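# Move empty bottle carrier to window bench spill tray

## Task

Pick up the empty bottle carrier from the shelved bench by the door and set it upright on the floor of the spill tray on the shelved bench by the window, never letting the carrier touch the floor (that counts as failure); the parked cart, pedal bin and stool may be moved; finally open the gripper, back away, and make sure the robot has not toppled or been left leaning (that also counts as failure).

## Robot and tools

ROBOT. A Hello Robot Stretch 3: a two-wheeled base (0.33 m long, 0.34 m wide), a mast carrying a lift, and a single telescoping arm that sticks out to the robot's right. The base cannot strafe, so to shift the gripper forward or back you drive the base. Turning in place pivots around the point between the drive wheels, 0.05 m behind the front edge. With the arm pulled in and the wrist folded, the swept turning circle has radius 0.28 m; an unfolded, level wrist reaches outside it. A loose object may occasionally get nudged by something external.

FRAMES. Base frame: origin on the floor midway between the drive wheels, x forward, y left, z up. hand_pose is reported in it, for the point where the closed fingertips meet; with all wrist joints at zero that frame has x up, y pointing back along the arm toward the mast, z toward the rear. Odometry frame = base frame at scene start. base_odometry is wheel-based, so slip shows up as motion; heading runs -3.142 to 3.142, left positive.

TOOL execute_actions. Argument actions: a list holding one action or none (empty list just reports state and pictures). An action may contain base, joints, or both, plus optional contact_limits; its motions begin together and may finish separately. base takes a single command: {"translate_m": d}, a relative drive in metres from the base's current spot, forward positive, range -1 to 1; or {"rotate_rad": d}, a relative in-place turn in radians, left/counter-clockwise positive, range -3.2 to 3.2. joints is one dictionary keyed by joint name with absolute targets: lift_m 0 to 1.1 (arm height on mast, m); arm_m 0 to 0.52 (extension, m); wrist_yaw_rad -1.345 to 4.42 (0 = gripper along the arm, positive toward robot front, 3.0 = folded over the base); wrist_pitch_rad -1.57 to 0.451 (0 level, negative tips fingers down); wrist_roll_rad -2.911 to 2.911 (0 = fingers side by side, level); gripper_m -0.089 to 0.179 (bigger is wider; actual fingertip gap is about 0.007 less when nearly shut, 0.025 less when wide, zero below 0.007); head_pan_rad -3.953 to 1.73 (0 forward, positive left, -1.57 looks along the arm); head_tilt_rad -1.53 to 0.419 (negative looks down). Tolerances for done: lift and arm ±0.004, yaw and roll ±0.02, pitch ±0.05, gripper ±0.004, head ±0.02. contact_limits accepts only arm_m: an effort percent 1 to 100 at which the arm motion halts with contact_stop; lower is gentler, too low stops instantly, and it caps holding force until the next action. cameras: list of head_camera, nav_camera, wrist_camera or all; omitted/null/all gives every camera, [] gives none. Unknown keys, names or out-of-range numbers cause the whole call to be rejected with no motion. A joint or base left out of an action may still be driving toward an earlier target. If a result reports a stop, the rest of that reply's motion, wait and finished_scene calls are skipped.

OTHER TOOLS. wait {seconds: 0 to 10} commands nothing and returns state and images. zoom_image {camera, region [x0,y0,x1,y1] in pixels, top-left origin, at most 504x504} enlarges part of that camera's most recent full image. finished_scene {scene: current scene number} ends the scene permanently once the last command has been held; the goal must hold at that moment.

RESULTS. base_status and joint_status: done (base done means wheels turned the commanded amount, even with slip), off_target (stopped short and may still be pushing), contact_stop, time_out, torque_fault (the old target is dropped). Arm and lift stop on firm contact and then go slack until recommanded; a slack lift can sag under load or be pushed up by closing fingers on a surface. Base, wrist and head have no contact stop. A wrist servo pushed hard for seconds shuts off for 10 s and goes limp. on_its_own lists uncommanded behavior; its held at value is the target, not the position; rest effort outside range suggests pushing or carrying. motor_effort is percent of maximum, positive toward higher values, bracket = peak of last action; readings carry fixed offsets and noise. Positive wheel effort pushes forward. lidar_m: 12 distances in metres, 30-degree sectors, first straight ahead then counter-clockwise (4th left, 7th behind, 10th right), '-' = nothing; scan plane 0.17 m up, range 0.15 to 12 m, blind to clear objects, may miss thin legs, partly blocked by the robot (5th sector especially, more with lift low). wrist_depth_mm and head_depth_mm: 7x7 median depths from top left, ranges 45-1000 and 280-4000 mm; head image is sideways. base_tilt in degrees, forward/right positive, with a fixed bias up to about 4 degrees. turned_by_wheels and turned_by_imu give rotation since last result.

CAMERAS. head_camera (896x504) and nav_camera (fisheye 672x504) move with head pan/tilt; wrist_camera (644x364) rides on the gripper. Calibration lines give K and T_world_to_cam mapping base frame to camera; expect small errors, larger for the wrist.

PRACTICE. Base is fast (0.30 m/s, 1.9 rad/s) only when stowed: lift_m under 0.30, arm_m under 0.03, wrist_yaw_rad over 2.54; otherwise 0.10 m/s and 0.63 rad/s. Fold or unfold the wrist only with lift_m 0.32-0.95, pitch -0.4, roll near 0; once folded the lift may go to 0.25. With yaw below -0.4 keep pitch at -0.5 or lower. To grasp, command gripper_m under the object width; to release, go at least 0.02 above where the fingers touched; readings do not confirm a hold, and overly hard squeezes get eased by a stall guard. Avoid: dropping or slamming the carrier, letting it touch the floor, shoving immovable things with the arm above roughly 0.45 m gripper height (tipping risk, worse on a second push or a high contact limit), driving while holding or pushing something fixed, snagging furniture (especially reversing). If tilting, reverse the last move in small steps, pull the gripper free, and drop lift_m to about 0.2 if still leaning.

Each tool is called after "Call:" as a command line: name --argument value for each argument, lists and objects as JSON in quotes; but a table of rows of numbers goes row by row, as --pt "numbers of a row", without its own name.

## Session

Call:
execute_actions --actions '[]'

Scene clock: 0.00 s.
base_odometry: x=+0.000 y=+0.000 heading=+0.000 (m, m, rad; odometry frame)
turned_by_wheels: +0.000 (rad since the last result)
turned_by_imu: +0.000 (rad since the last result)
base_tilt: forward=+1.7 right=+0.2 (deg)
lidar_m: 1.74 1.82 2.23 1.35 1.34 1.58 1.64 1.88 1.89 1.38 1.38 1.59
head_depth_mm: 2131 2590 2609 2626 2615 2651 2139 / 2106 2517 2536 2549 2540 2569 2167 / 2105 2443 2465 2466 2469 2503 1997 / 2097 2362 2370 2385 2373 2301 2177 / 2080 2304 2319 2314 2319 2325 2180 / 2074 2251 2259 2264 2255 1580 2173 / 2066 2192 2207 2215 2196 1729 2126
base_status: not commanded
joint_positions: lift_m=+0.478 arm_m=+0.001 wrist_yaw_rad=+2.929 wrist_pitch_rad=-0.481 wrist_roll_rad=-0.004 gripper_m=+0.037 head_pan_rad=-0.008 head_tilt_rad=+0.016
joint_status: not commanded
motor_effort: left_wheel=+0 right_wheel=+1 lift_m=+23 arm_m=+1 wrist_yaw_rad=+0 wrist_pitch_rad=+5 wrist_roll_rad=-1 gripper_m=+1 head_pan_rad=+0 head_tilt_rad=+2 (%)
hand_pose: x=+0.0242 y=+0.0654 z=+0.4767 quat_wxyz=(+0.240, +0.699, +0.096, +0.667) (m; base frame)
wrist_depth_mm: - - - - - - - / - - - - - - - / - - - - - - - / 985 - - - - - - / 818 796 845 849 868 878 881 / 690 695 - 720 746 740 740 / 598 612 623 627 629 636 650
pictures: head_camera (sideways: a quarter turn clockwise sets it upright), nav_camera (sideways: a quarter turn counterclockwise sets it upright), wrist_camera
camera_calibration (this result's frames):
head_camera: T_world_to_cam=[[-0.0104413, 0.04668, -0.998855, 1.31377], [0.0186424, 0.998745, 0.04648, -0.0591624], [0.999772, -0.0181358, -0.0112985, -0.0349438], [0, 0, 0, 1]] pos_world=[0.0497562, -0.00287225, 1.31462]
nav_camera: T_world_to_cam=[[-0.0163105, -0.052445, 0.998491, -1.26012], [0.0231819, -0.998375, -0.0520602, 0.118145], [0.999598, 0.0222978, 0.0174998, -0.0750349], [0, 0, 0, 1]] pos_world=[0.0517127, 0.0535395, 1.26568]
wrist_camera: T_world_to_cam=[[0.980702, -0.190106, 0.0456491, -0.0373299], [-0.0760928, -0.586219, -0.806571, 0.46075], [0.180094, 0.787532, -0.589372, 0.388054], [0, 0, 0, 1]] pos_world=[0.00178292, -0.0426013, 0.60204]
Images, in order (width x height): head_camera 896x504, nav_camera 672x504, wrist_camera 644x364.

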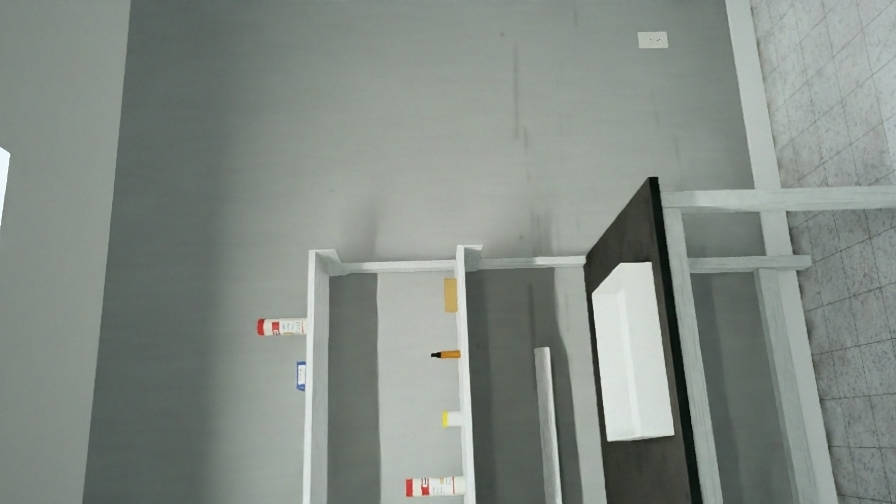

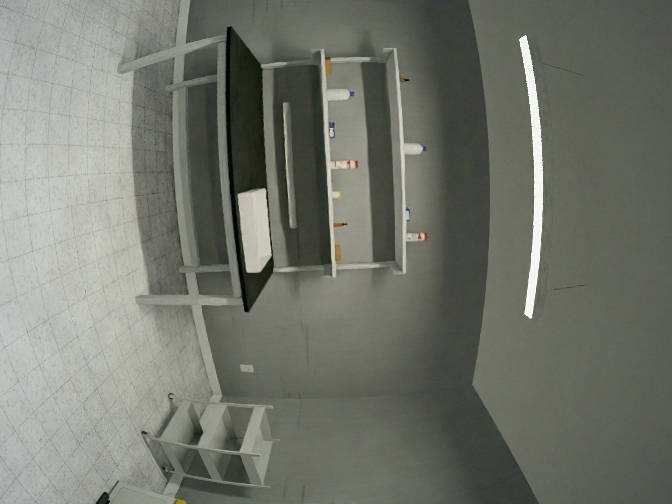

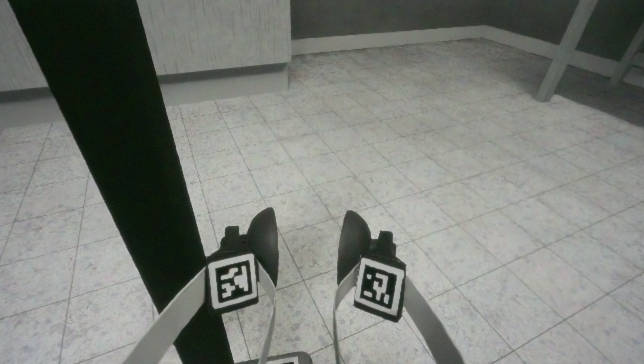

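Call:
execute_actions --actions '[{"joints":{"head_pan_rad":-3.14,"head_tilt_rad":-0.3,"lift_m":0.28,"wrist_pitch_rad":-0.4,"wrist_yaw_rad":3.0}}]' --cameras '["nav_camera","head_camera"]'

Scene clock: 7.30 s.
base_odometry: x=+0.000 y=+0.000 heading=+0.000 (m, m, rad; odometry frame)
turned_by_wheels: +0.000 (rad since the last result)
turned_by_imu: -0.001 (rad since the last result)
base_tilt: forward=+1.8 right=+0.1 (deg)
lidar_m: 1.73 1.82 2.23 1.35 1.34 1.58 1.64 1.88 1.90 1.38 1.38 1.59
head_depth_mm: 2268 2414 2540 2743 2466 1855 1478 / 2211 2341 2496 2656 2461 1853 1486 / 2160 2290 2428 2576 2494 1861 1489 / 2087 2212 2334 1873 2388 1857 1492 / 2035 2143 2281 1882 2396 1871 1501 / 1997 2107 2230 1883 2404 1870 1502 / 1946 2042 2160 1734 2291 1888 1500
base_status: not commanded
joint_positions: lift_m=+0.280 arm_m=+0.001 wrist_yaw_rad=+2.997 wrist_pitch_rad=-0.420 wrist_roll_rad=-0.004 gripper_m=+0.037 head_pan_rad=-3.133 head_tilt_rad=-0.296
joint_status: all done
motor_effort: left_wheel=+0(0) right_wheel=+0(1) lift_m=+20(20) arm_m=+1(1) wrist_yaw_rad=+2(0) wrist_pitch_rad=+8(9) wrist_roll_rad=+0(0) gripper_m=+0(1) head_pan_rad=-2(30) head_tilt_rad=-1(19) (%)
hand_pose: x=+0.0110 y=+0.0761 z=+0.2924 quat_wxyz=(+0.197, +0.699, +0.098, +0.681) (m; base frame)
wrist_depth_mm: - - - - - - - / - - - - - - - / 932 - 996 - - - - / 723 723 756 769 783 801 801 / 580 589 - 608 626 625 637 / 486 506 - 524 527 523 533 / - - - 438 440 452 453
pictures: head_camera (sideways: a quarter turn clockwise sets it upright), nav_camera (sideways: a quarter turn counterclockwise sets it upright)
camera_calibration (this result's frames):
head_camera: T_world_to_cam=[[0.317176, -0.0438018, -0.947354, 1.24432], [-0.015157, -0.999039, 0.0411169, -0.0519561], [-0.948245, 0.00131773, -0.317536, 0.375559], [0, 0, 0, 1]] pos_world=[-0.0393353, 0.00210243, 1.3002]
nav_camera: T_world_to_cam=[[-0.291704, 0.0500176, 0.9552, -1.20168], [-0.0229257, 0.997979, -0.0592589, 0.127776], [-0.956234, -0.0391847, -0.289968, 0.337129], [0, 0, 0, 1]] pos_world=[-0.0252315, -0.054202, 1.25317]
Images, in order (width x height): head_camera 896x504, nav_camera 672x504.

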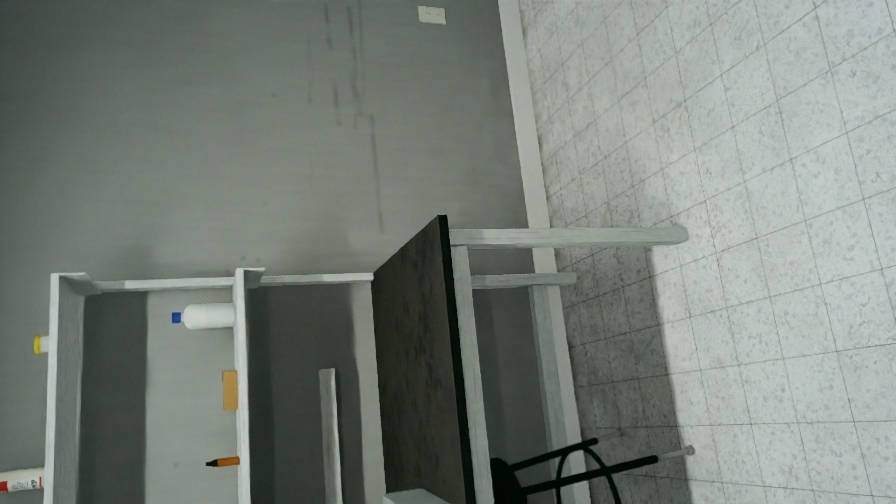

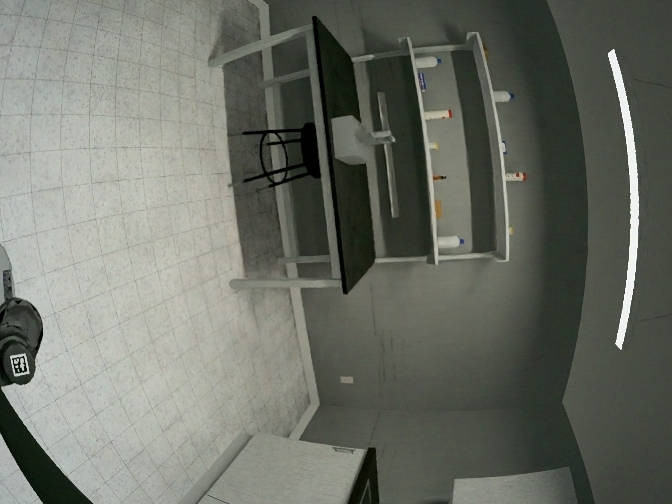

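Call:
execute_actions --actions '[{"joints":{"head_pan_rad":-2.72}}]' --cameras '["head_camera"]'

Call:
zoom_image --camera "head_camera" --region '[280, 140, 520, 380]'

Scene clock: 11.13 s.
base_odometry: x=+0.000 y=+0.000 heading=+0.000 (m, m, rad; odometry frame)
turned_by_wheels: +0.000 (rad since the last result)
turned_by_imu: +0.000 (rad since the last result)
base_tilt: forward=+1.7 right=+0.2 (deg)
lidar_m: 1.74 1.82 2.23 1.34 1.35 1.58 1.64 1.89 1.90 1.38 1.39 1.59
head_depth_mm: 1947 2079 2201 1817 2328 1852 1480 / 1963 2104 2212 1835 2372 1855 1482 / 1986 2135 2250 1854 2362 1864 1479 / 2029 2173 2247 1702 2449 1859 1493 / 2054 2196 2311 1877 2473 1870 1488 / 2084 2199 2364 2079 2511 1885 1500 / 2114 2244 2414 2091 2411 1880 1507
base_status: not commanded
joint_positions: lift_m=+0.280 arm_m=+0.001 wrist_yaw_rad=+2.997 wrist_pitch_rad=-0.420 wrist_roll_rad=-0.004 gripper_m=+0.037 head_pan_rad=-2.727 head_tilt_rad=-0.296
joint_status: all done
motor_effort: left_wheel=+0(0) right_wheel=+1(0) lift_m=+19(19) arm_m=+1(1) wrist_yaw_rad=+3(2) wrist_pitch_rad=+8(8) wrist_roll_rad=-1(0) gripper_m=+0(1) head_pan_rad=+2(21) head_tilt_rad=-2(0) (%)
hand_pose: x=+0.0110 y=+0.0761 z=+0.2924 quat_wxyz=(+0.197, +0.699, +0.098, +0.681) (m; base frame)
wrist_depth_mm: - - - - - - - / - - - - - - - / 937 - - - - - - / 710 728 757 766 763 801 794 / 587 590 - 611 632 632 649 / 489 509 - 525 526 523 536 / - - - 443 440 450 454
pictures: head_camera (sideways: a quarter turn clockwise sets it upright)
camera_calibration (this result's frames):
head_camera: T_world_to_cam=[[0.308729, 0.0848881, -0.947354, 1.24437], [0.380227, -0.923979, 0.0411169, -0.054368], [-0.871845, -0.372903, -0.317536, 0.375093], [0, 0, 0, 1]] pos_world=[-0.0364791, -0.0159938, 1.3002]
Images, in order (width x height): head_camera 896x504.

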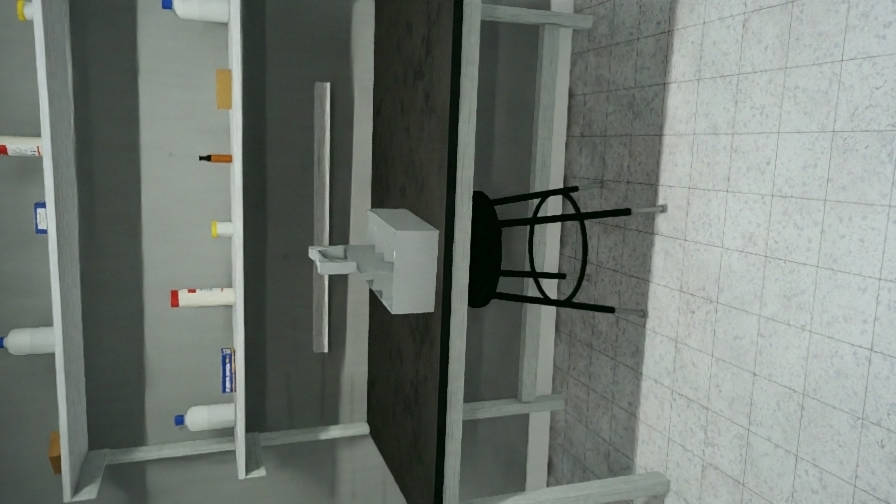

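Region (280, 140, 520, 380) of head_camera's 896x504 image, scaled by 2.100, with more detail than that image has.

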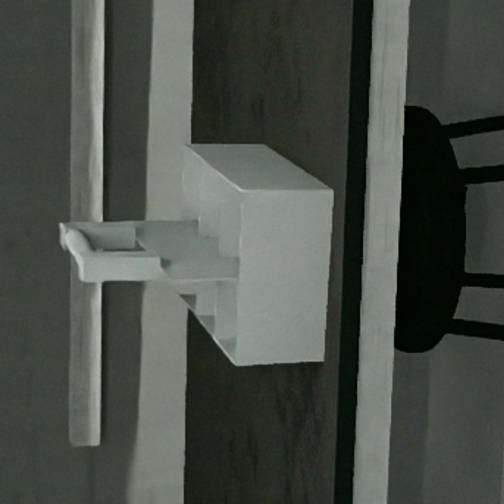

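Call:
execute_actions --actions '[{"base":{"rotate_rad":0.2}}]' --cameras '[]'

Call:
execute_actions --actions '[{"base":{"translate_m":-1.0}}]' --cameras '[]'

Call:
execute_actions --actions '[{"base":{"translate_m":-0.22},"joints":{"lift_m":0.58}}]' --cameras '[]'

Call:
execute_actions --actions '[{"base":{"rotate_rad":-1.52},"joints":{"lift_m":0.92,"wrist_yaw_rad":1.5,"head_pan_rad":-1.1,"head_tilt_rad":-0.6}}]' --cameras '["head_camera","nav_camera"]'

Scene clock: 45.83 s.
base_odometry: x=+0.000 y=+0.000 heading=+0.200 (m, m, rad; odometry frame)
turned_by_wheels: +0.200 (rad since the last result)
turned_by_imu: +0.198 (rad since the last result)
base_tilt: forward=+1.8 right=+0.2 (deg)
lidar_m: 2.29 1.82 1.41 1.34 1.38 1.84 1.64 1.86 1.45 1.38 1.40 1.73
head_depth_mm: 1950 2052 2182 1821 2321 1853 1482 / 1999 2127 2211 1654 2349 1850 1484 / 2074 2207 2289 1723 2347 1853 1484 / 2120 2271 2401 2038 2468 1857 1497 / 2205 2350 2497 2677 2488 1869 1494 / 2315 2472 2611 2785 2392 1886 1499 / 2404 2526 2673 2810 2511 1879 1507
base_status: done
joint_positions: lift_m=+0.280 arm_m=+0.001 wrist_yaw_rad=+2.997 wrist_pitch_rad=-0.420 wrist_roll_rad=-0.004 gripper_m=+0.037 head_pan_rad=-2.727 head_tilt_rad=-0.297
joint_status: not commanded
motor_effort: left_wheel=-3(9) right_wheel=+6(11) lift_m=+20(19) arm_m=+1(1) wrist_yaw_rad=+3(2) wrist_pitch_rad=+8(8) wrist_roll_rad=+0(0) gripper_m=+0(0) head_pan_rad=+2(2) head_tilt_rad=-1(2) (%)
hand_pose: x=+0.0110 y=+0.0761 z=+0.2924 quat_wxyz=(+0.197, +0.699, +0.098, +0.681) (m; base frame)
wrist_depth_mm: - - - - - - - / - - - - - - - / 934 - 997 - - - - / 715 737 752 757 768 797 813 / 578 591 - 611 620 629 646 / 494 508 - 530 528 526 536 / - - - 438 439 447 454
pictures: none
No camera images: the call's "cameras" was empty. Leave "cameras" out to get every camera's image.

Scene clock: 50.77 s.
base_odometry: x=-0.980 y=-0.198 heading=+0.200 (m, m, rad; odometry frame)
turned_by_wheels: +0.000 (rad since the last result)
turned_by_imu: -0.004 (rad since the last result)
base_tilt: forward=+1.7 right=+0.3 (deg)
lidar_m: 2.71 1.93 1.36 1.30 1.96 0.70 1.07 0.78 1.18 1.45 1.46 2.00
head_depth_mm: 1132 1185 1258 1323 1031 773 680 / 1167 1234 1306 1367 1037 777 1361 / 1201 1266 1347 1376 970 779 1127 / 1247 1321 1399 1381 904 753 1448 / 1288 1349 1457 1412 804 770 1411 / 1337 1406 1511 1572 921 817 1503 / 1380 1433 1552 1592 1060 886 1502
base_status: done
joint_positions: lift_m=+0.280 arm_m=+0.001 wrist_yaw_rad=+2.998 wrist_pitch_rad=-0.420 wrist_roll_rad=-0.004 gripper_m=+0.037 head_pan_rad=-2.727 head_tilt_rad=-0.297
joint_status: not commanded
motor_effort: left_wheel=-4(11) right_wheel=+5(9) lift_m=+20(20) arm_m=+1(1) wrist_yaw_rad=+2(2) wrist_pitch_rad=+8(8) wrist_roll_rad=+0(0) gripper_m=+1(2) head_pan_rad=+2(2) head_tilt_rad=-2(1) (%)
hand_pose: x=+0.0109 y=+0.0762 z=+0.2925 quat_wxyz=(+0.197, +0.699, +0.098, +0.681) (m; base frame)
wrist_depth_mm: - - - - - - - / - - - - - - - / 947 - 992 991 - - - / 719 727 748 754 782 799 825 / 582 594 - 612 629 635 655 / 487 507 - 529 521 527 528 / - - - 440 446 448 458
pictures: none
No camera images: the call's "cameras" was empty. Leave "cameras" out to get every camera's image.

Scene clock: 54.33 s.
base_odometry: x=-1.196 y=-0.242 heading=+0.199 (m, m, rad; odometry frame)
turned_by_wheels: +0.000 (rad since the last result)
turned_by_imu: -0.001 (rad since the last result)
base_tilt: forward=+1.7 right=+0.0 (deg)
lidar_m: 3.51 1.92 1.36 1.29 0.54 0.52 0.85 0.58 1.09 1.86 1.52 1.95
head_depth_mm: 949 996 1051 1103 1030 775 620 / 977 1027 1089 1151 1035 778 622 / 1006 1063 1131 1187 1041 779 622 / 1040 1095 1174 1245 1045 728 624 / 1077 1140 1218 1278 787 659 599 / 1116 1162 1267 1334 684 658 564 / 1158 1222 1320 1405 965 603 591
base_status: done
joint_positions: lift_m=+0.580 arm_m=+0.001 wrist_yaw_rad=+2.998 wrist_pitch_rad=-0.419 wrist_roll_rad=-0.004 gripper_m=+0.037 head_pan_rad=-2.727 head_tilt_rad=-0.297
joint_status: all done
motor_effort: left_wheel=-3(10) right_wheel=+5(10) lift_m=+26(28) arm_m=+1(1) wrist_yaw_rad=+2(2) wrist_pitch_rad=+7(8) wrist_roll_rad=+0(0) gripper_m=+1(1) head_pan_rad=+2(2) head_tilt_rad=-1(0) (%)
hand_pose: x=+0.0109 y=+0.0762 z=+0.5922 quat_wxyz=(+0.197, +0.699, +0.098, +0.681) (m; base frame)
wrist_depth_mm: - - - - - - - / - - - - - - - / - - - - - - - / - - - - - - - / 988 - - - - - - / 552 848 - 888 934 916 924 / 625 751 748 755 771 779 805
pictures: none
No camera images: the call's "cameras" was empty. Leave "cameras" out to get every camera's image.

Scene clock: 58.27 s.
base_odometry: x=-1.196 y=-0.242 heading=-1.320 (m, m, rad; odometry frame)
turned_by_wheels: -1.520 (rad since the last result)
turned_by_imu: -1.511 (rad since the last result)
base_tilt: forward=+1.6 right=+0.2 (deg)
lidar_m: 1.72 1.52 2.17 2.94 1.80 1.33 1.29 0.52 0.54 0.85 0.58 1.09
head_depth_mm: 950 1020 1116 878 702 585 536 / 989 1059 1152 877 703 587 1241 / 1034 1114 1173 795 703 601 - / 1083 1160 801 756 666 617 - / 1131 1224 709 695 639 1128 1223 / 1187 1331 1125 642 663 1463 1200 / 1245 1376 1182 886 707 1434 1273
base_status: done
joint_positions: lift_m=+0.920 arm_m=+0.001 wrist_yaw_rad=+1.503 wrist_pitch_rad=-0.419 wrist_roll_rad=-0.004 gripper_m=+0.037 head_pan_rad=-1.107 head_tilt_rad=-0.592
joint_status: all done
motor_effort: left_wheel=+3(6) right_wheel=-4(7) lift_m=+26(29) arm_m=+1(1) wrist_yaw_rad=-3(5) wrist_pitch_rad=+7(8) wrist_roll_rad=+0(0) gripper_m=+1(1) head_pan_rad=+2(30) head_tilt_rad=-4(19) (%)
hand_pose: x=+0.2024 y=-0.1611 z=+0.9322 quat_wxyz=(+0.607, +0.579, -0.403, +0.366) (m; base frame)
wrist_depth_mm: - - - - - - - / - - - - - - - / - - - - 785 751 308 / - - - - - 437 330 / - - - - - 394 348 / - - - - - 360 273 / - - - - - 333 302
pictures: head_camera (sideways: a quarter turn clockwise sets it upright), nav_camera (sideways: a quarter turn counterclockwise sets it upright)
camera_calibration (this result's frames):
head_camera: T_world_to_cam=[[-0.217622, 0.539168, -0.813596, 1.0731], [0.908942, 0.415666, 0.0323352, -0.0461461], [0.355619, -0.732475, -0.58053, 0.709821], [0, 0, 0, 1]] pos_world=[0.02305, -0.0394756, 1.28664]
nav_camera: T_world_to_cam=[[0.202366, -0.522062, 0.828552, -1.03947], [-0.894365, -0.443187, -0.0608074, 0.135084], [0.398949, -0.728722, -0.5566, 0.675824], [0, 0, 0, 1]] pos_world=[0.0615484, 0.00968878, 1.24563]
Images, in order (width x height): head_camera 896x504, nav_camera 672x504.

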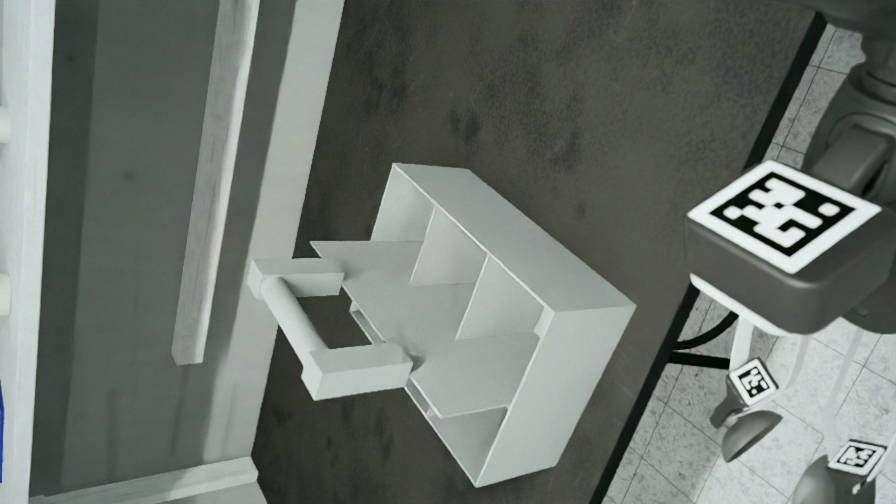

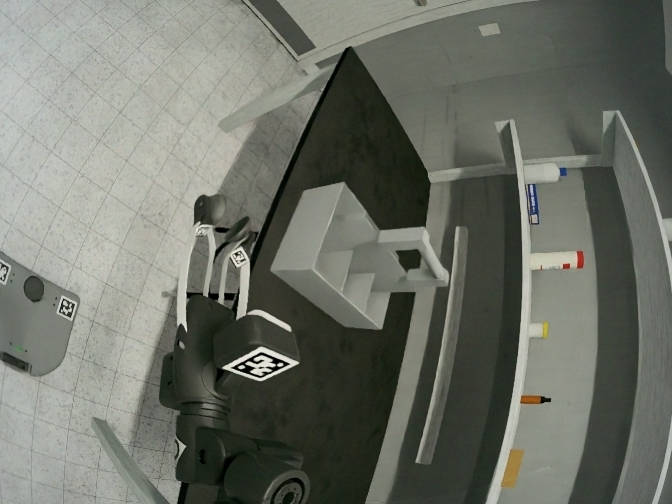

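Call:
execute_actions --actions '[{"base":{"translate_m":0.03},"joints":{"lift_m":0.925,"wrist_yaw_rad":1.455,"wrist_pitch_rad":0.0,"wrist_roll_rad":1.57,"gripper_m":0.075,"arm_m":0.38}}]' --cameras '["head_camera","wrist_camera"]'

Scene clock: 73.47 s.
base_odometry: x=-1.188 y=-0.271 heading=-1.320 (m, m, rad; odometry frame)
turned_by_wheels: +0.000 (rad since the last result)
turned_by_imu: -0.001 (rad since the last result)
base_tilt: forward=+1.9 right=+0.2 (deg)
lidar_m: 1.72 1.49 2.15 2.97 1.84 1.37 1.32 0.54 0.58 0.85 0.57 1.07
head_depth_mm: 951 1019 1122 844 701 585 1151 / 989 1062 1149 879 703 586 1195 / 1035 1111 1171 780 702 601 1194 / 1079 1159 698 745 650 633 1219 / 1131 1242 1073 653 636 1287 1226 / 1186 1336 1177 745 666 1397 1221 / 1226 1372 1179 885 729 1427 1224
base_status: done
joint_positions: lift_m=+0.925 arm_m=+0.380 wrist_yaw_rad=+1.456 wrist_pitch_rad=-0.023 wrist_roll_rad=+1.568 gripper_m=+0.075 head_pan_rad=-1.107 head_tilt_rad=-0.592
joint_status: all done
motor_effort: left_wheel=+2(8) right_wheel=-3(5) lift_m=+26(28) arm_m=+7(7) wrist_yaw_rad=-1(1) wrist_pitch_rad=+9(12) wrist_roll_rad=+1(3) gripper_m=+1(87) head_pan_rad=+2(3) head_tilt_rad=-2(4) (%)
hand_pose: x=+0.2326 y=-0.5537 z=+1.0333 quat_wxyz=(+0.009, +0.665, -0.746, -0.007) (m; base frame)
wrist_depth_mm: 800 - 899 - 921 215 217 / - - - - 796 219 223 / - - - 211 212 226 229 / - - - - 888 234 235 / - - - - 242 240 242 / - - - - - 248 247 / - - - 237 252 255 207
pictures: head_camera (sideways: a quarter turn clockwise sets it upright), wrist_camera
camera_calibration (this result's frames):
head_camera: T_world_to_cam=[[-0.217685, 0.539288, -0.8135, 1.07298], [0.908943, 0.415664, 0.0323294, -0.0461385], [0.355578, -0.732387, -0.580666, 0.709998], [0, 0, 0, 1]] pos_world=[0.0230489, -0.0394733, 1.28663]
wrist_camera: T_world_to_cam=[[-0.0315046, -0.0457691, -0.998455, 1.00947], [-0.0352547, 0.99838, -0.0446532, 0.643252], [0.998882, 0.0337934, -0.0330672, -0.0164498], [0, 0, 0, 1]] pos_world=[0.0709121, -0.595451, 1.03609]
Images, in order (width x height): head_camera 896x504, wrist_camera 644x364.

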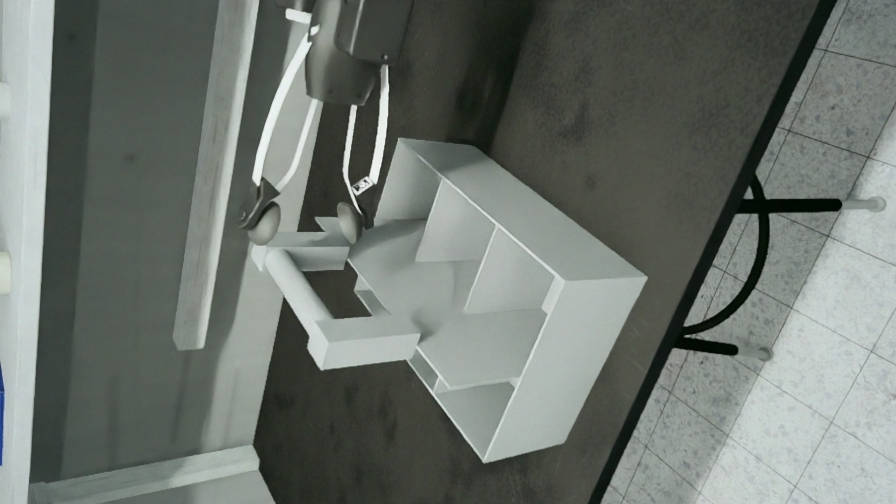

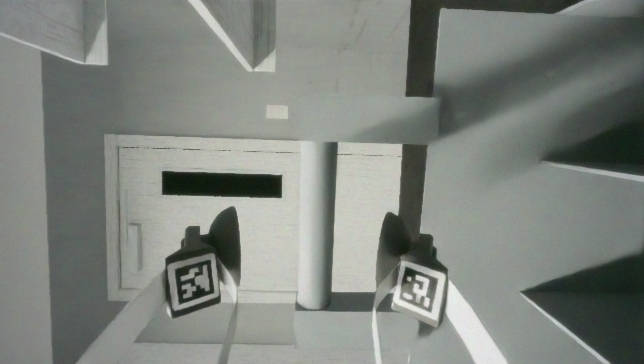

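Call:
execute_actions --actions '[{"base":{"translate_m":0.077},"joints":{"lift_m":0.921}}]' --cameras '["wrist_camera"]'

Scene clock: 80.73 s.
base_odometry: x=-1.169 y=-0.346 heading=-1.320 (m, m, rad; odometry frame)
turned_by_wheels: +0.000 (rad since the last result)
turned_by_imu: +0.000 (rad since the last result)
base_tilt: forward=+1.7 right=+0.2 (deg)
lidar_m: 1.71 1.41 2.10 2.91 1.94 1.45 1.40 0.60 1.06 0.55 0.72 0.99
head_depth_mm: 952 1019 1120 847 701 586 1150 / 993 1062 1163 769 684 584 1197 / 1036 1118 666 730 631 601 1197 / 1085 1161 871 609 612 628 1221 / 1134 1264 1176 760 643 1333 1230 / 1189 1331 1177 883 682 1428 1226 / 1192 1393 1182 885 727 1429 1226
base_status: done
joint_positions: lift_m=+0.921 arm_m=+0.380 wrist_yaw_rad=+1.456 wrist_pitch_rad=-0.023 wrist_roll_rad=+1.568 gripper_m=+0.075 head_pan_rad=-1.107 head_tilt_rad=-0.592
joint_status: all done
motor_effort: left_wheel=+3(6) right_wheel=-3(4) lift_m=+20(23) arm_m=+7(7) wrist_yaw_rad=-1(1) wrist_pitch_rad=+9(9) wrist_roll_rad=+0(1) gripper_m=+1(1) head_pan_rad=+2(2) head_tilt_rad=-2(3) (%)
hand_pose: x=+0.2326 y=-0.5537 z=+1.0297 quat_wxyz=(+0.009, +0.665, -0.746, -0.007) (m; base frame)
wrist_depth_mm: 830 - 829 - - 142 142 / - - - 130 131 144 146 / - - - 135 134 149 150 / - - - 143 858 153 154 / - - - 147 753 158 159 / - - - 154 - 162 164 / - - - 172 - 168 169
pictures: wrist_camera
camera_calibration (this result's frames):
wrist_camera: T_world_to_cam=[[-0.031357, -0.0457859, -0.998459, 1.00587], [-0.0352482, 0.99838, -0.0446753, 0.643115], [0.998887, 0.033793, -0.03292, -0.0167251], [0, 0, 0, 1]] pos_world=[0.0709162, -0.595452, 1.0325]
Images, in order (width x height): wrist_camera 644x364.

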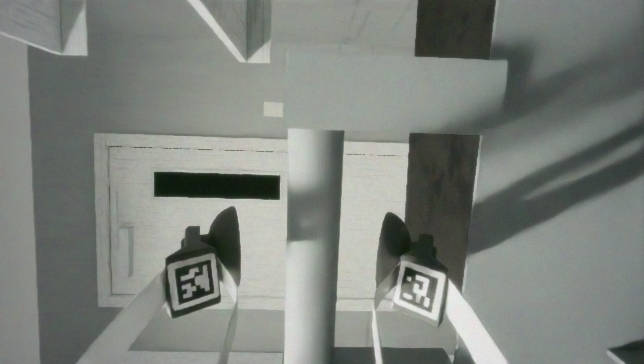

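Call:
execute_actions --actions '[{"joints":{"gripper_m":-0.02}}]' --cameras '[]'

Call:
execute_actions --actions '[{"joints":{"lift_m":0.96}}]' --cameras '["head_camera","wrist_camera"]'

Scene clock: 86.53 s.
base_odometry: x=-1.169 y=-0.346 heading=-1.320 (m, m, rad; odometry frame)
turned_by_wheels: +0.000 (rad since the last result)
turned_by_imu: -0.001 (rad since the last result)
base_tilt: forward=+1.8 right=+0.2 (deg)
lidar_m: 1.72 1.41 2.10 2.91 1.95 1.44 1.40 0.60 1.06 0.55 0.71 1.00
head_depth_mm: 954 1025 1126 846 701 585 1155 / 989 1060 1163 769 684 585 1196 / 1037 1115 703 728 632 601 1196 / 1084 1162 951 616 611 628 1222 / 1132 1263 1179 754 643 1331 1223 / 1193 1330 1181 883 682 1421 1228 / 1196 1393 1187 886 728 1429 1225
base_status: not commanded
joint_positions: lift_m=+0.921 arm_m=+0.380 wrist_yaw_rad=+1.456 wrist_pitch_rad=-0.025 wrist_roll_rad=+1.568 gripper_m=-0.019 head_pan_rad=-1.107 head_tilt_rad=-0.592
joint_status: all done
motor_effort: left_wheel=+3(3) right_wheel=-4(5) lift_m=+20(20) arm_m=+7(7) wrist_yaw_rad=-1(1) wrist_pitch_rad=+10(10) wrist_roll_rad=+1(1) gripper_m=-24(99) head_pan_rad=+2(2) head_tilt_rad=-2(2) (%)
hand_pose: x=+0.2325 y=-0.5537 z=+1.0292 quat_wxyz=(+0.010, +0.665, -0.746, -0.008) (m; base frame)
wrist_depth_mm: 813 - 826 - - 140 140 / - - - 128 129 141 144 / - - - 132 132 147 148 / - - - 140 862 151 152 / - - - 142 788 156 157 / - - - 146 - 160 162 / - - - 162 - 165 167
pictures: none
No camera images: the call's "cameras" was empty. Leave "cameras" out to get every camera's image.

Scene clock: 87.70 s.
base_odometry: x=-1.169 y=-0.346 heading=-1.320 (m, m, rad; odometry frame)
turned_by_wheels: +0.000 (rad since the last result)
turned_by_imu: +0.000 (rad since the last result)
base_tilt: forward=+1.7 right=+0.1 (deg)
lidar_m: 1.72 1.41 2.10 2.91 1.95 1.44 1.40 0.60 1.06 0.55 0.72 1.00
head_depth_mm: 953 1023 - 846 700 585 1150 / 991 1059 1134 711 683 586 1198 / 1039 1110 671 694 577 599 1196 / 1082 1160 539 600 588 632 1221 / 1134 1262 1174 704 626 1329 1220 / 1194 1332 1174 886 685 1417 1227 / 1199 1392 1185 883 729 1428 1227
base_status: not commanded
joint_positions: lift_m=+0.960 arm_m=+0.380 wrist_yaw_rad=+1.456 wrist_pitch_rad=-0.050 wrist_roll_rad=+1.568 gripper_m=-0.016 head_pan_rad=-1.107 head_tilt_rad=-0.592
joint_status: all done
motor_effort: left_wheel=+3(3) right_wheel=-4(5) lift_m=+29(28) arm_m=+7(7) wrist_yaw_rad=-1(2) wrist_pitch_rad=+19(20) wrist_roll_rad=+1(1) gripper_m=-24(25) head_pan_rad=+2(2) head_tilt_rad=-3(2) (%)
hand_pose: x=+0.2317 y=-0.5536 z=+1.0613 quat_wxyz=(+0.018, +0.665, -0.746, -0.018) (m; base frame)
wrist_depth_mm: 810 - 838 - - 140 139 / - - - 128 128 141 143 / - - - 133 132 146 147 / - - - 140 888 151 152 / - - - 142 832 155 156 / - - - 146 - 160 161 / - - - 153 - 164 166
pictures: head_camera (sideways: a quarter turn clockwise sets it upright), wrist_camera
camera_calibration (this result's frames):
head_camera: T_world_to_cam=[[-0.217685, 0.539288, -0.8135, 1.07298], [0.908943, 0.415665, 0.0323294, -0.0461385], [0.355578, -0.732387, -0.580666, 0.709998], [0, 0, 0, 1]] pos_world=[0.023049, -0.0394733, 1.28663]
wrist_camera: T_world_to_cam=[[-0.0584092, -0.0426755, -0.99738, 1.04417], [-0.0364048, 0.998512, -0.040592, 0.640396], [0.997629, 0.0339385, -0.0598759, 0.0142004], [0, 0, 0, 1]] pos_world=[0.070136, -0.595365, 1.06828]
Images, in order (width x height): head_camera 896x504, wrist_camera 644x364.

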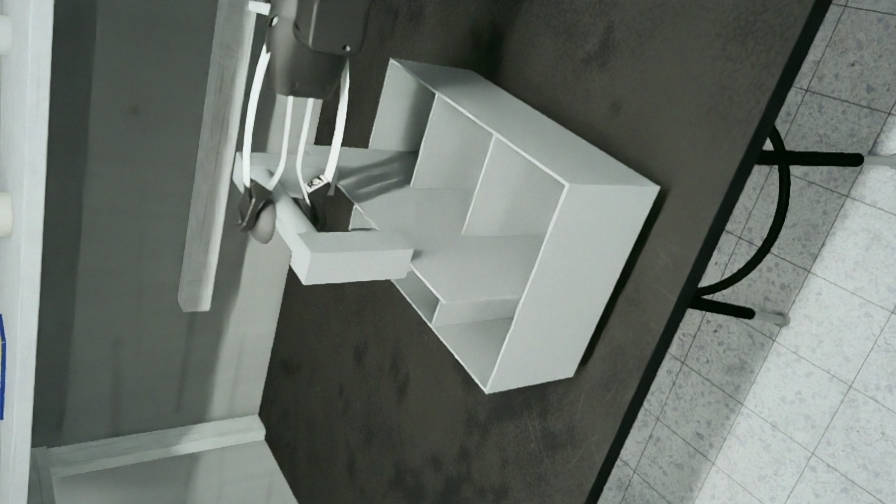

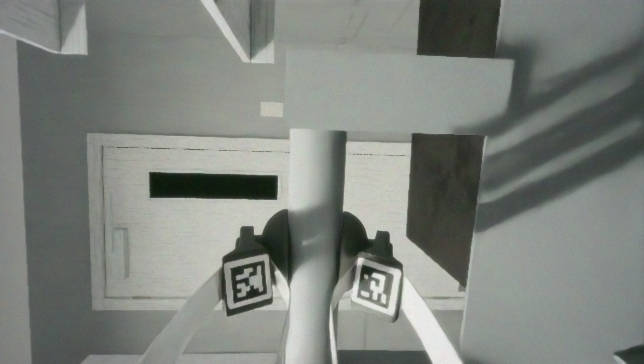

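Call:
execute_actions --actions '[{"base":{"rotate_rad":1.52},"joints":{"lift_m":1.05,"arm_m":0.05,"head_pan_rad":0.0,"head_tilt_rad":-0.5}}]' --cameras '["nav_camera"]'

Call:
execute_actions --actions '[{"base":{"translate_m":1.0},"joints":{"wrist_yaw_rad":0.04}}]' --cameras '["wrist_camera","head_camera"]'

Scene clock: 104.67 s.
base_odometry: x=-1.169 y=-0.346 heading=+0.200 (m, m, rad; odometry frame)
turned_by_wheels: +1.520 (rad since the last result)
turned_by_imu: +1.509 (rad since the last result)
base_tilt: forward=+1.7 right=+0.1 (deg)
lidar_m: 3.51 2.08 1.47 1.40 0.60 1.07 0.55 0.55 1.00 1.75 1.41 1.81
head_depth_mm: 3101 3385 3204 2395 1839 296 327 / 3110 3335 3427 2384 1849 412 337 / 3050 3293 3204 2407 1861 1515 1279 / 3072 3205 3400 2424 1859 1514 1279 / 3038 3176 3417 2414 1863 1517 1276 / 3011 3144 3370 2421 1875 1515 1283 / 3002 3142 3436 2427 1863 1526 1284
base_status: done
joint_positions: lift_m=+1.050 arm_m=+0.050 wrist_yaw_rad=+1.455 wrist_pitch_rad=-0.052 wrist_roll_rad=+1.568 gripper_m=-0.016 head_pan_rad=-0.007 head_tilt_rad=-0.507
joint_status: all done
motor_effort: left_wheel=-3(8) right_wheel=+5(12) lift_m=+28(28) arm_m=-5(5) wrist_yaw_rad=+0(1) wrist_pitch_rad=+20(20) wrist_roll_rad=+0(1) gripper_m=-23(24) head_pan_rad=+3(30) head_tilt_rad=+1(10) (%)
hand_pose: x=+0.2316 y=-0.2247 z=+1.1508 quat_wxyz=(+0.019, +0.665, -0.746, -0.019) (m; base frame)
wrist_depth_mm: - - - - - 140 139 / - - - 128 128 141 144 / - - - 133 132 146 147 / - - - 141 - 151 152 / - - - 142 - 155 157 / - - - 146 - 160 161 / - - - 153 - 165 166
pictures: nav_camera (sideways: a quarter turn counterclockwise sets it upright)
camera_calibration (this result's frames):
nav_camera: T_world_to_cam=[[0.484556, -0.0559962, 0.872966, -1.0991], [-0.00561546, -0.998128, -0.0609077, 0.1298], [0.874742, 0.0246111, -0.483963, 0.578413], [0, 0, 0, 1]] pos_world=[0.0273437, 0.053776, 1.24732]
Images, in order (width x height): nav_camera 672x504.

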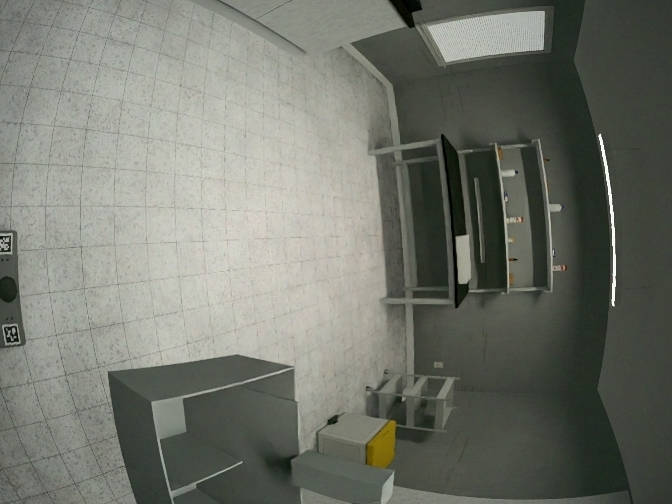

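Scene clock: 115.67 s.
base_odometry: x=-0.189 y=-0.147 heading=+0.200 (m, m, rad; odometry frame)
turned_by_wheels: +0.000 (rad since the last result)
turned_by_imu: +0.000 (rad since the last result)
base_tilt: forward=+1.8 right=+0.2 (deg)
lidar_m: 1.92 2.06 1.51 1.44 1.48 1.47 1.84 1.63 1.35 1.28 1.32 1.92
head_depth_mm: 2255 2466 2729 2395 1847 1501 1275 / 2236 2435 2673 2400 1858 1506 1276 / 2188 2339 2622 2306 1860 1511 1276 / 2212 2303 2635 2415 1861 1512 1279 / 2194 2272 2625 2436 1854 1512 1279 / 2140 2273 2592 2410 1854 1516 1283 / 2133 2257 2568 2425 1859 1529 1286
base_status: done
joint_positions: lift_m=+1.050 arm_m=+0.050 wrist_yaw_rad=+0.042 wrist_pitch_rad=-0.052 wrist_roll_rad=+1.570 gripper_m=-0.016 head_pan_rad=-0.007 head_tilt_rad=-0.507
joint_status: all done
motor_effort: left_wheel=-3(3) right_wheel=+5(10) lift_m=+28(28) arm_m=-5(5) wrist_yaw_rad=-3(7) wrist_pitch_rad=+20(20) wrist_roll_rad=+0(0) gripper_m=-24(24) head_pan_rad=+2(3) head_tilt_rad=+4(4) (%)
hand_pose: x=-0.0106 y=-0.4498 z=+1.1508 quat_wxyz=(+0.002, +0.021, -0.999, -0.026) (m; base frame)
wrist_depth_mm: 907 925 943 962 994 140 140 / 921 943 973 127 129 141 144 / 950 996 995 133 132 146 148 / 978 - - 140 - 152 152 / - - - 142 - 156 157 / - - - 146 - 161 162 / - - - 153 - 165 166
pictures: head_camera (sideways: a quarter turn clockwise sets it upright), wrist_camera
camera_calibration (this result's frames):
head_camera: T_world_to_cam=[[-0.507836, 0.0501686, -0.859992, 1.13537], [0.0390603, 0.998617, 0.0351899, -0.0445601], [0.860568, -0.0157209, -0.509093, 0.613798], [0, 0, 0, 1]] pos_world=[0.0501072, -0.00281207, 1.29046]
wrist_camera: T_world_to_cam=[[-0.0493919, 0.0528022, -0.997383, 1.16683], [0.980643, 0.192005, -0.038398, 0.177003], [0.189475, -0.979973, -0.0612636, -0.205286], [0, 0, 0, 1]] pos_world=[-0.0770487, -0.296772, 1.15799]
Images, in order (width x height): head_camera 896x504, wrist_camera 644x364.

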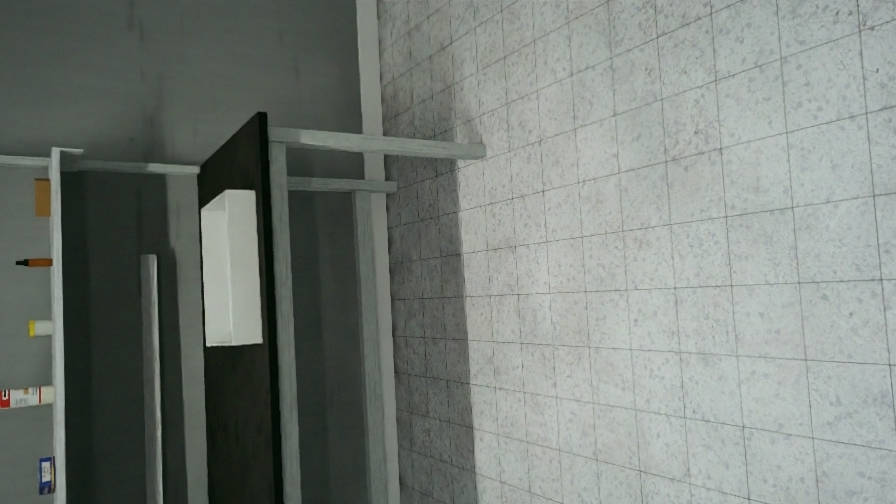

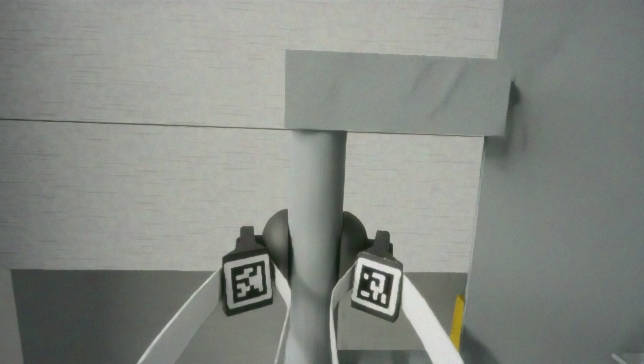

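Call:
execute_actions --actions '[{"base":{"translate_m":1.0}}]' --cameras '["head_camera"]'

Scene clock: 132.33 s.
base_odometry: x=+0.791 y=+0.051 heading=+0.199 (m, m, rad; odometry frame)
turned_by_wheels: +0.000 (rad since the last result)
turned_by_imu: -0.001 (rad since the last result)
base_tilt: forward=+1.8 right=+0.1 (deg)
lidar_m: 1.51 1.54 1.29 1.51 1.53 2.03 2.44 1.84 1.39 1.20 1.27 0.96
head_depth_mm: 1367 1512 1658 1037 1228 1431 1274 / 1321 1484 1423 1006 1848 1509 1275 / 1340 1497 1429 966 1838 1508 1271 / 1344 1459 1435 964 1820 1510 1279 / 1332 1458 1443 965 1807 1516 1281 / 1325 1442 1447 959 1804 1519 1286 / 1301 1436 1451 1013 1781 1528 1284
base_status: done
joint_positions: lift_m=+1.050 arm_m=+0.050 wrist_yaw_rad=+0.042 wrist_pitch_rad=-0.052 wrist_roll_rad=+1.570 gripper_m=-0.016 head_pan_rad=-0.007 head_tilt_rad=-0.507
joint_status: not commanded
motor_effort: left_wheel=-4(5) right_wheel=+5(9) lift_m=+29(28) arm_m=-5(5) wrist_yaw_rad=-2(3) wrist_pitch_rad=+20(20) wrist_roll_rad=+0(0) gripper_m=-24(24) head_pan_rad=+2(3) head_tilt_rad=+4(2) (%)
hand_pose: x=-0.0106 y=-0.4498 z=+1.1508 quat_wxyz=(+0.002, +0.021, -0.999, -0.026) (m; base frame)
wrist_depth_mm: - - - - - 140 140 / - - - 128 129 141 144 / - - - 133 132 146 148 / - - - 140 - 152 152 / - - - 142 - 156 157 / - - - 146 - 161 162 / - - - 153 - 165 167
pictures: head_camera (sideways: a quarter turn clockwise sets it upright)
camera_calibration (this result's frames):
head_camera: T_world_to_cam=[[-0.507808, 0.0501683, -0.860008, 1.13539], [0.0390588, 0.998617, 0.0351909, -0.0445614], [0.860584, -0.0157207, -0.509065, 0.613762], [0, 0, 0, 1]] pos_world=[0.0501076, -0.00281206, 1.29046]
Images, in order (width x height): head_camera 896x504.

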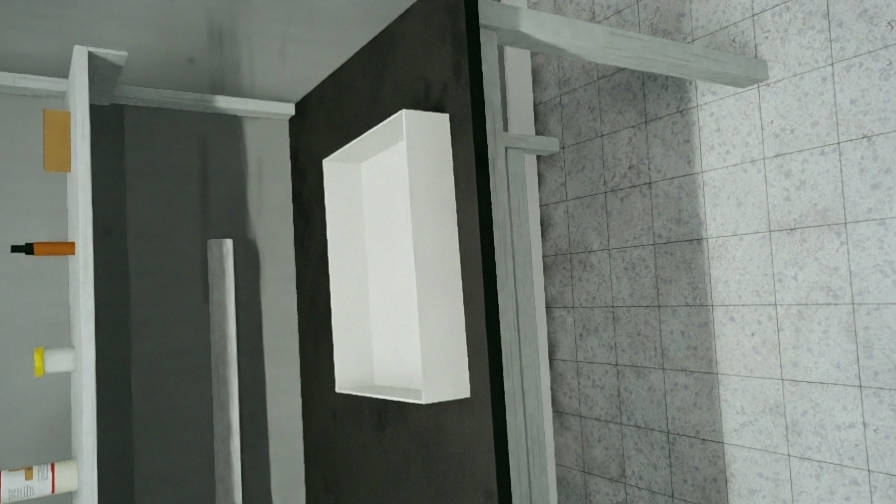

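Call:
execute_actions --actions '[{"base":{"translate_m":0.23},"joints":{"wrist_yaw_rad":0.11,"arm_m":0.15}}]' --cameras '[]'

Call:
execute_actions --actions '[{"base":{"rotate_rad":1.58},"joints":{"arm_m":0.40,"head_pan_rad":-1.5,"head_tilt_rad":-0.6}}]' --cameras '["head_camera","nav_camera"]'

Scene clock: 150.70 s.
base_odometry: x=+1.017 y=+0.096 heading=+0.199 (m, m, rad; odometry frame)
turned_by_wheels: +0.000 (rad since the last result)
turned_by_imu: -0.001 (rad since the last result)
base_tilt: forward=+1.7 right=+0.2 (deg)
lidar_m: 1.28 1.30 1.17 2.10 1.76 2.04 2.78 1.83 1.25 1.19 1.21 0.75
head_depth_mm: 1122 1300 1424 998 821 1472 1183 / 1142 1274 1343 955 790 1509 1272 / 1141 1280 1352 995 774 1509 1278 / 1125 1254 1352 999 764 1514 1277 / 1127 1241 1349 998 753 1523 1280 / 1110 1236 1339 985 751 1509 1282 / 1112 1224 1326 1012 777 1523 1289
base_status: done
joint_positions: lift_m=+1.050 arm_m=+0.150 wrist_yaw_rad=+0.109 wrist_pitch_rad=-0.052 wrist_roll_rad=+1.571 gripper_m=-0.016 head_pan_rad=-0.007 head_tilt_rad=-0.507
joint_status: all done
motor_effort: left_wheel=-4(3) right_wheel=+5(11) lift_m=+28(29) arm_m=+7(9) wrist_yaw_rad=+1(8) wrist_pitch_rad=+20(20) wrist_roll_rad=-1(1) gripper_m=-23(23) head_pan_rad=+2(2) head_tilt_rad=+3(3) (%)
hand_pose: x=+0.0063 y=-0.5477 z=+1.1508 quat_wxyz=(+0.002, +0.054, -0.998, -0.026) (m; base frame)
wrist_depth_mm: - - - - - 140 140 / - - - 128 129 141 144 / - - - 133 132 146 148 / - - - 140 - 151 152 / - - - 142 - 156 156 / - - - 146 - 160 162 / - - - 153 - 165 166
pictures: none
No camera images: the call's "cameras" was empty. Leave "cameras" out to get every camera's image.

Scene clock: 154.17 s.
base_odometry: x=+1.017 y=+0.096 heading=+1.779 (m, m, rad; odometry frame)
turned_by_wheels: +1.580 (rad since the last result)
turned_by_imu: +1.569 (rad since the last result)
base_tilt: forward=+1.8 right=+0.2 (deg)
lidar_m: 2.10 1.58 2.03 2.67 1.83 1.25 1.19 1.21 0.75 1.28 1.30 1.16
head_depth_mm: 1207 1277 1166 790 1564 1421 1202 / - 756 734 784 1566 1424 1220 / - 744 726 794 1563 1421 1222 / 1158 740 723 791 1575 1419 1223 / 1175 744 716 789 1572 1423 1224 / 1174 1258 1178 854 1572 1421 1223 / 1172 1260 1178 885 1580 1422 1228
base_status: done
joint_positions: lift_m=+1.050 arm_m=+0.400 wrist_yaw_rad=+0.111 wrist_pitch_rad=-0.052 wrist_roll_rad=+1.571 gripper_m=-0.016 head_pan_rad=-1.493 head_tilt_rad=-0.592
joint_status: all done
motor_effort: left_wheel=-3(6) right_wheel=+4(11) lift_m=+28(28) arm_m=+7(10) wrist_yaw_rad=-1(0) wrist_pitch_rad=+20(20) wrist_roll_rad=-1(1) gripper_m=-24(24) head_pan_rad=-2(32) head_tilt_rad=-4(10) (%)
hand_pose: x=+0.0068 y=-0.7976 z=+1.1508 quat_wxyz=(+0.002, +0.055, -0.998, -0.026) (m; base frame)
wrist_depth_mm: 662 674 671 698 713 141 140 / 663 709 703 128 129 141 144 / 667 733 733 133 133 146 148 / 676 763 756 140 791 152 152 / 672 795 806 142 849 156 157 / 686 823 820 146 872 160 162 / 688 857 865 152 850 165 166
pictures: head_camera (sideways: a quarter turn clockwise sets it upright), nav_camera (sideways: a quarter turn counterclockwise sets it upright)
camera_calibration (this result's frames):
head_camera: T_world_to_cam=[[0.00150023, 0.581654, -0.813435, 1.07156], [0.998568, 0.0426312, 0.0323255, -0.0466802], [0.05348, -0.812319, -0.580757, 0.711958], [0, 0, 0, 1]] pos_world=[0.00693022, -0.0429485, 1.28663]
nav_camera: T_world_to_cam=[[-0.00918862, -0.560065, 0.828397, -1.03797], [-0.995432, -0.0736078, -0.0608064, 0.135699], [0.0950321, -0.825172, -0.556831, 0.677977], [0, 0, 0, 1]] pos_world=[0.0611123, -0.0118972, 1.24563]
Images, in order (width x height): head_camera 896x504, nav_camera 672x504.

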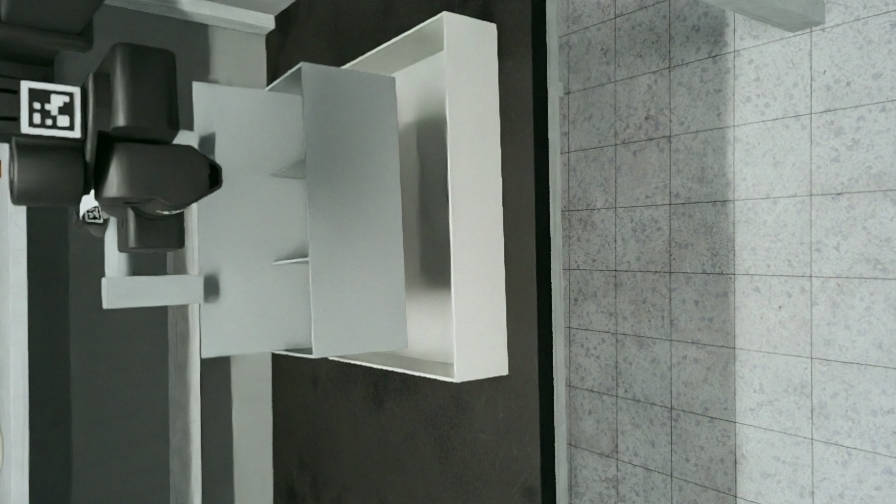

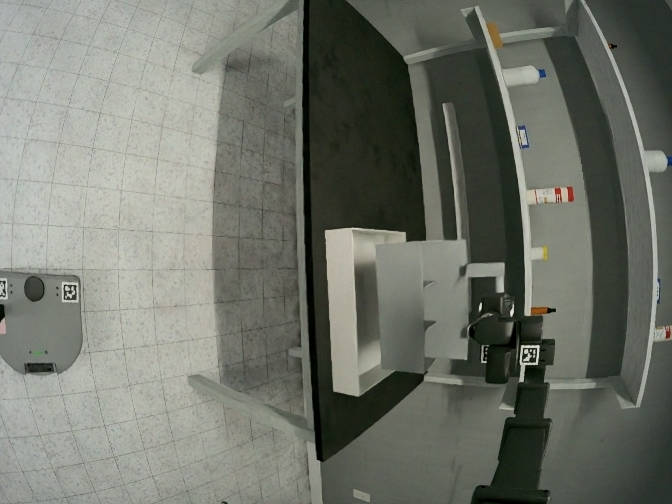

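Call:
execute_actions --actions '[{"base":{"translate_m":-0.014},"joints":{"arm_m":0.41,"lift_m":0.94}}]' --cameras '["head_camera"]'

Scene clock: 164.37 s.
base_odometry: x=+1.019 y=+0.083 heading=+1.779 (m, m, rad; odometry frame)
turned_by_wheels: +0.000 (rad since the last result)
turned_by_imu: -0.001 (rad since the last result)
base_tilt: forward=+1.7 right=+0.1 (deg)
lidar_m: 2.12 1.59 2.05 2.77 1.82 1.24 1.18 1.20 0.74 1.28 1.31 1.17
head_depth_mm: 1161 1242 - 805 1604 1419 1194 / 1174 1240 865 778 1566 1417 1219 / 1174 1237 848 779 1571 1421 1217 / 1172 1242 829 777 1574 1417 1221 / 1175 1259 837 775 1571 1418 1226 / 1175 1264 1179 853 1576 1426 1229 / 1174 1259 1184 886 1576 1430 1229
base_status: done
joint_positions: lift_m=+0.940 arm_m=+0.410 wrist_yaw_rad=+0.111 wrist_pitch_rad=-0.052 wrist_roll_rad=+1.571 gripper_m=-0.016 head_pan_rad=-1.493 head_tilt_rad=-0.592
joint_status: all done
motor_effort: left_wheel=-4(7) right_wheel=+5(9) lift_m=+22(24) arm_m=+7(7) wrist_yaw_rad=-1(1) wrist_pitch_rad=+20(20) wrist_roll_rad=-1(1) gripper_m=-24(24) head_pan_rad=-2(2) head_tilt_rad=-2(2) (%)
hand_pose: x=+0.0068 y=-0.8076 z=+1.0412 quat_wxyz=(+0.002, +0.055, -0.998, -0.026) (m; base frame)
wrist_depth_mm: 660 663 673 689 713 140 140 / 684 675 696 128 129 141 144 / 712 715 725 133 132 146 148 / 736 744 740 140 784 151 152 / 772 756 624 142 768 155 157 / 784 815 545 146 660 161 161 / 817 838 785 153 846 165 166
pictures: head_camera (sideways: a quarter turn clockwise sets it upright)
camera_calibration (this result's frames):
head_camera: T_world_to_cam=[[0.00150037, 0.581654, -0.813435, 1.07156], [0.998568, 0.042631, 0.0323255, -0.0466802], [0.0534798, -0.812319, -0.580757, 0.711958], [0, 0, 0, 1]] pos_world=[0.00693021, -0.0429485, 1.28663]
Images, in order (width x height): head_camera 896x504.

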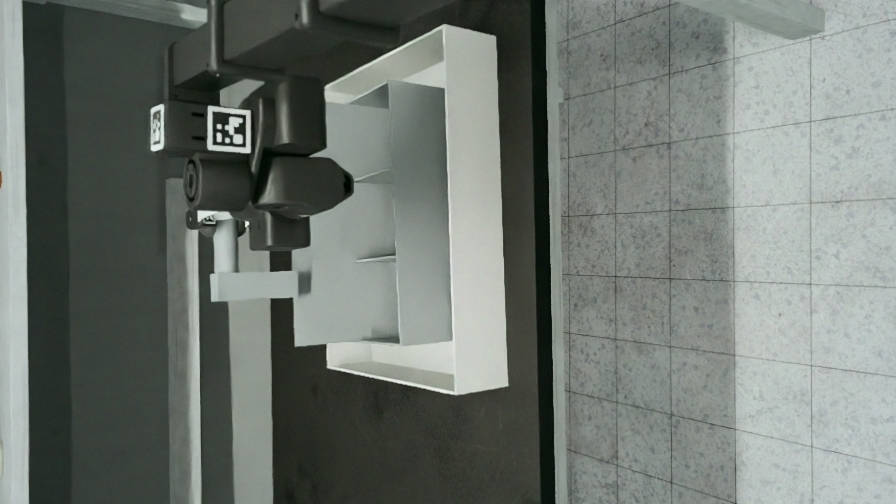

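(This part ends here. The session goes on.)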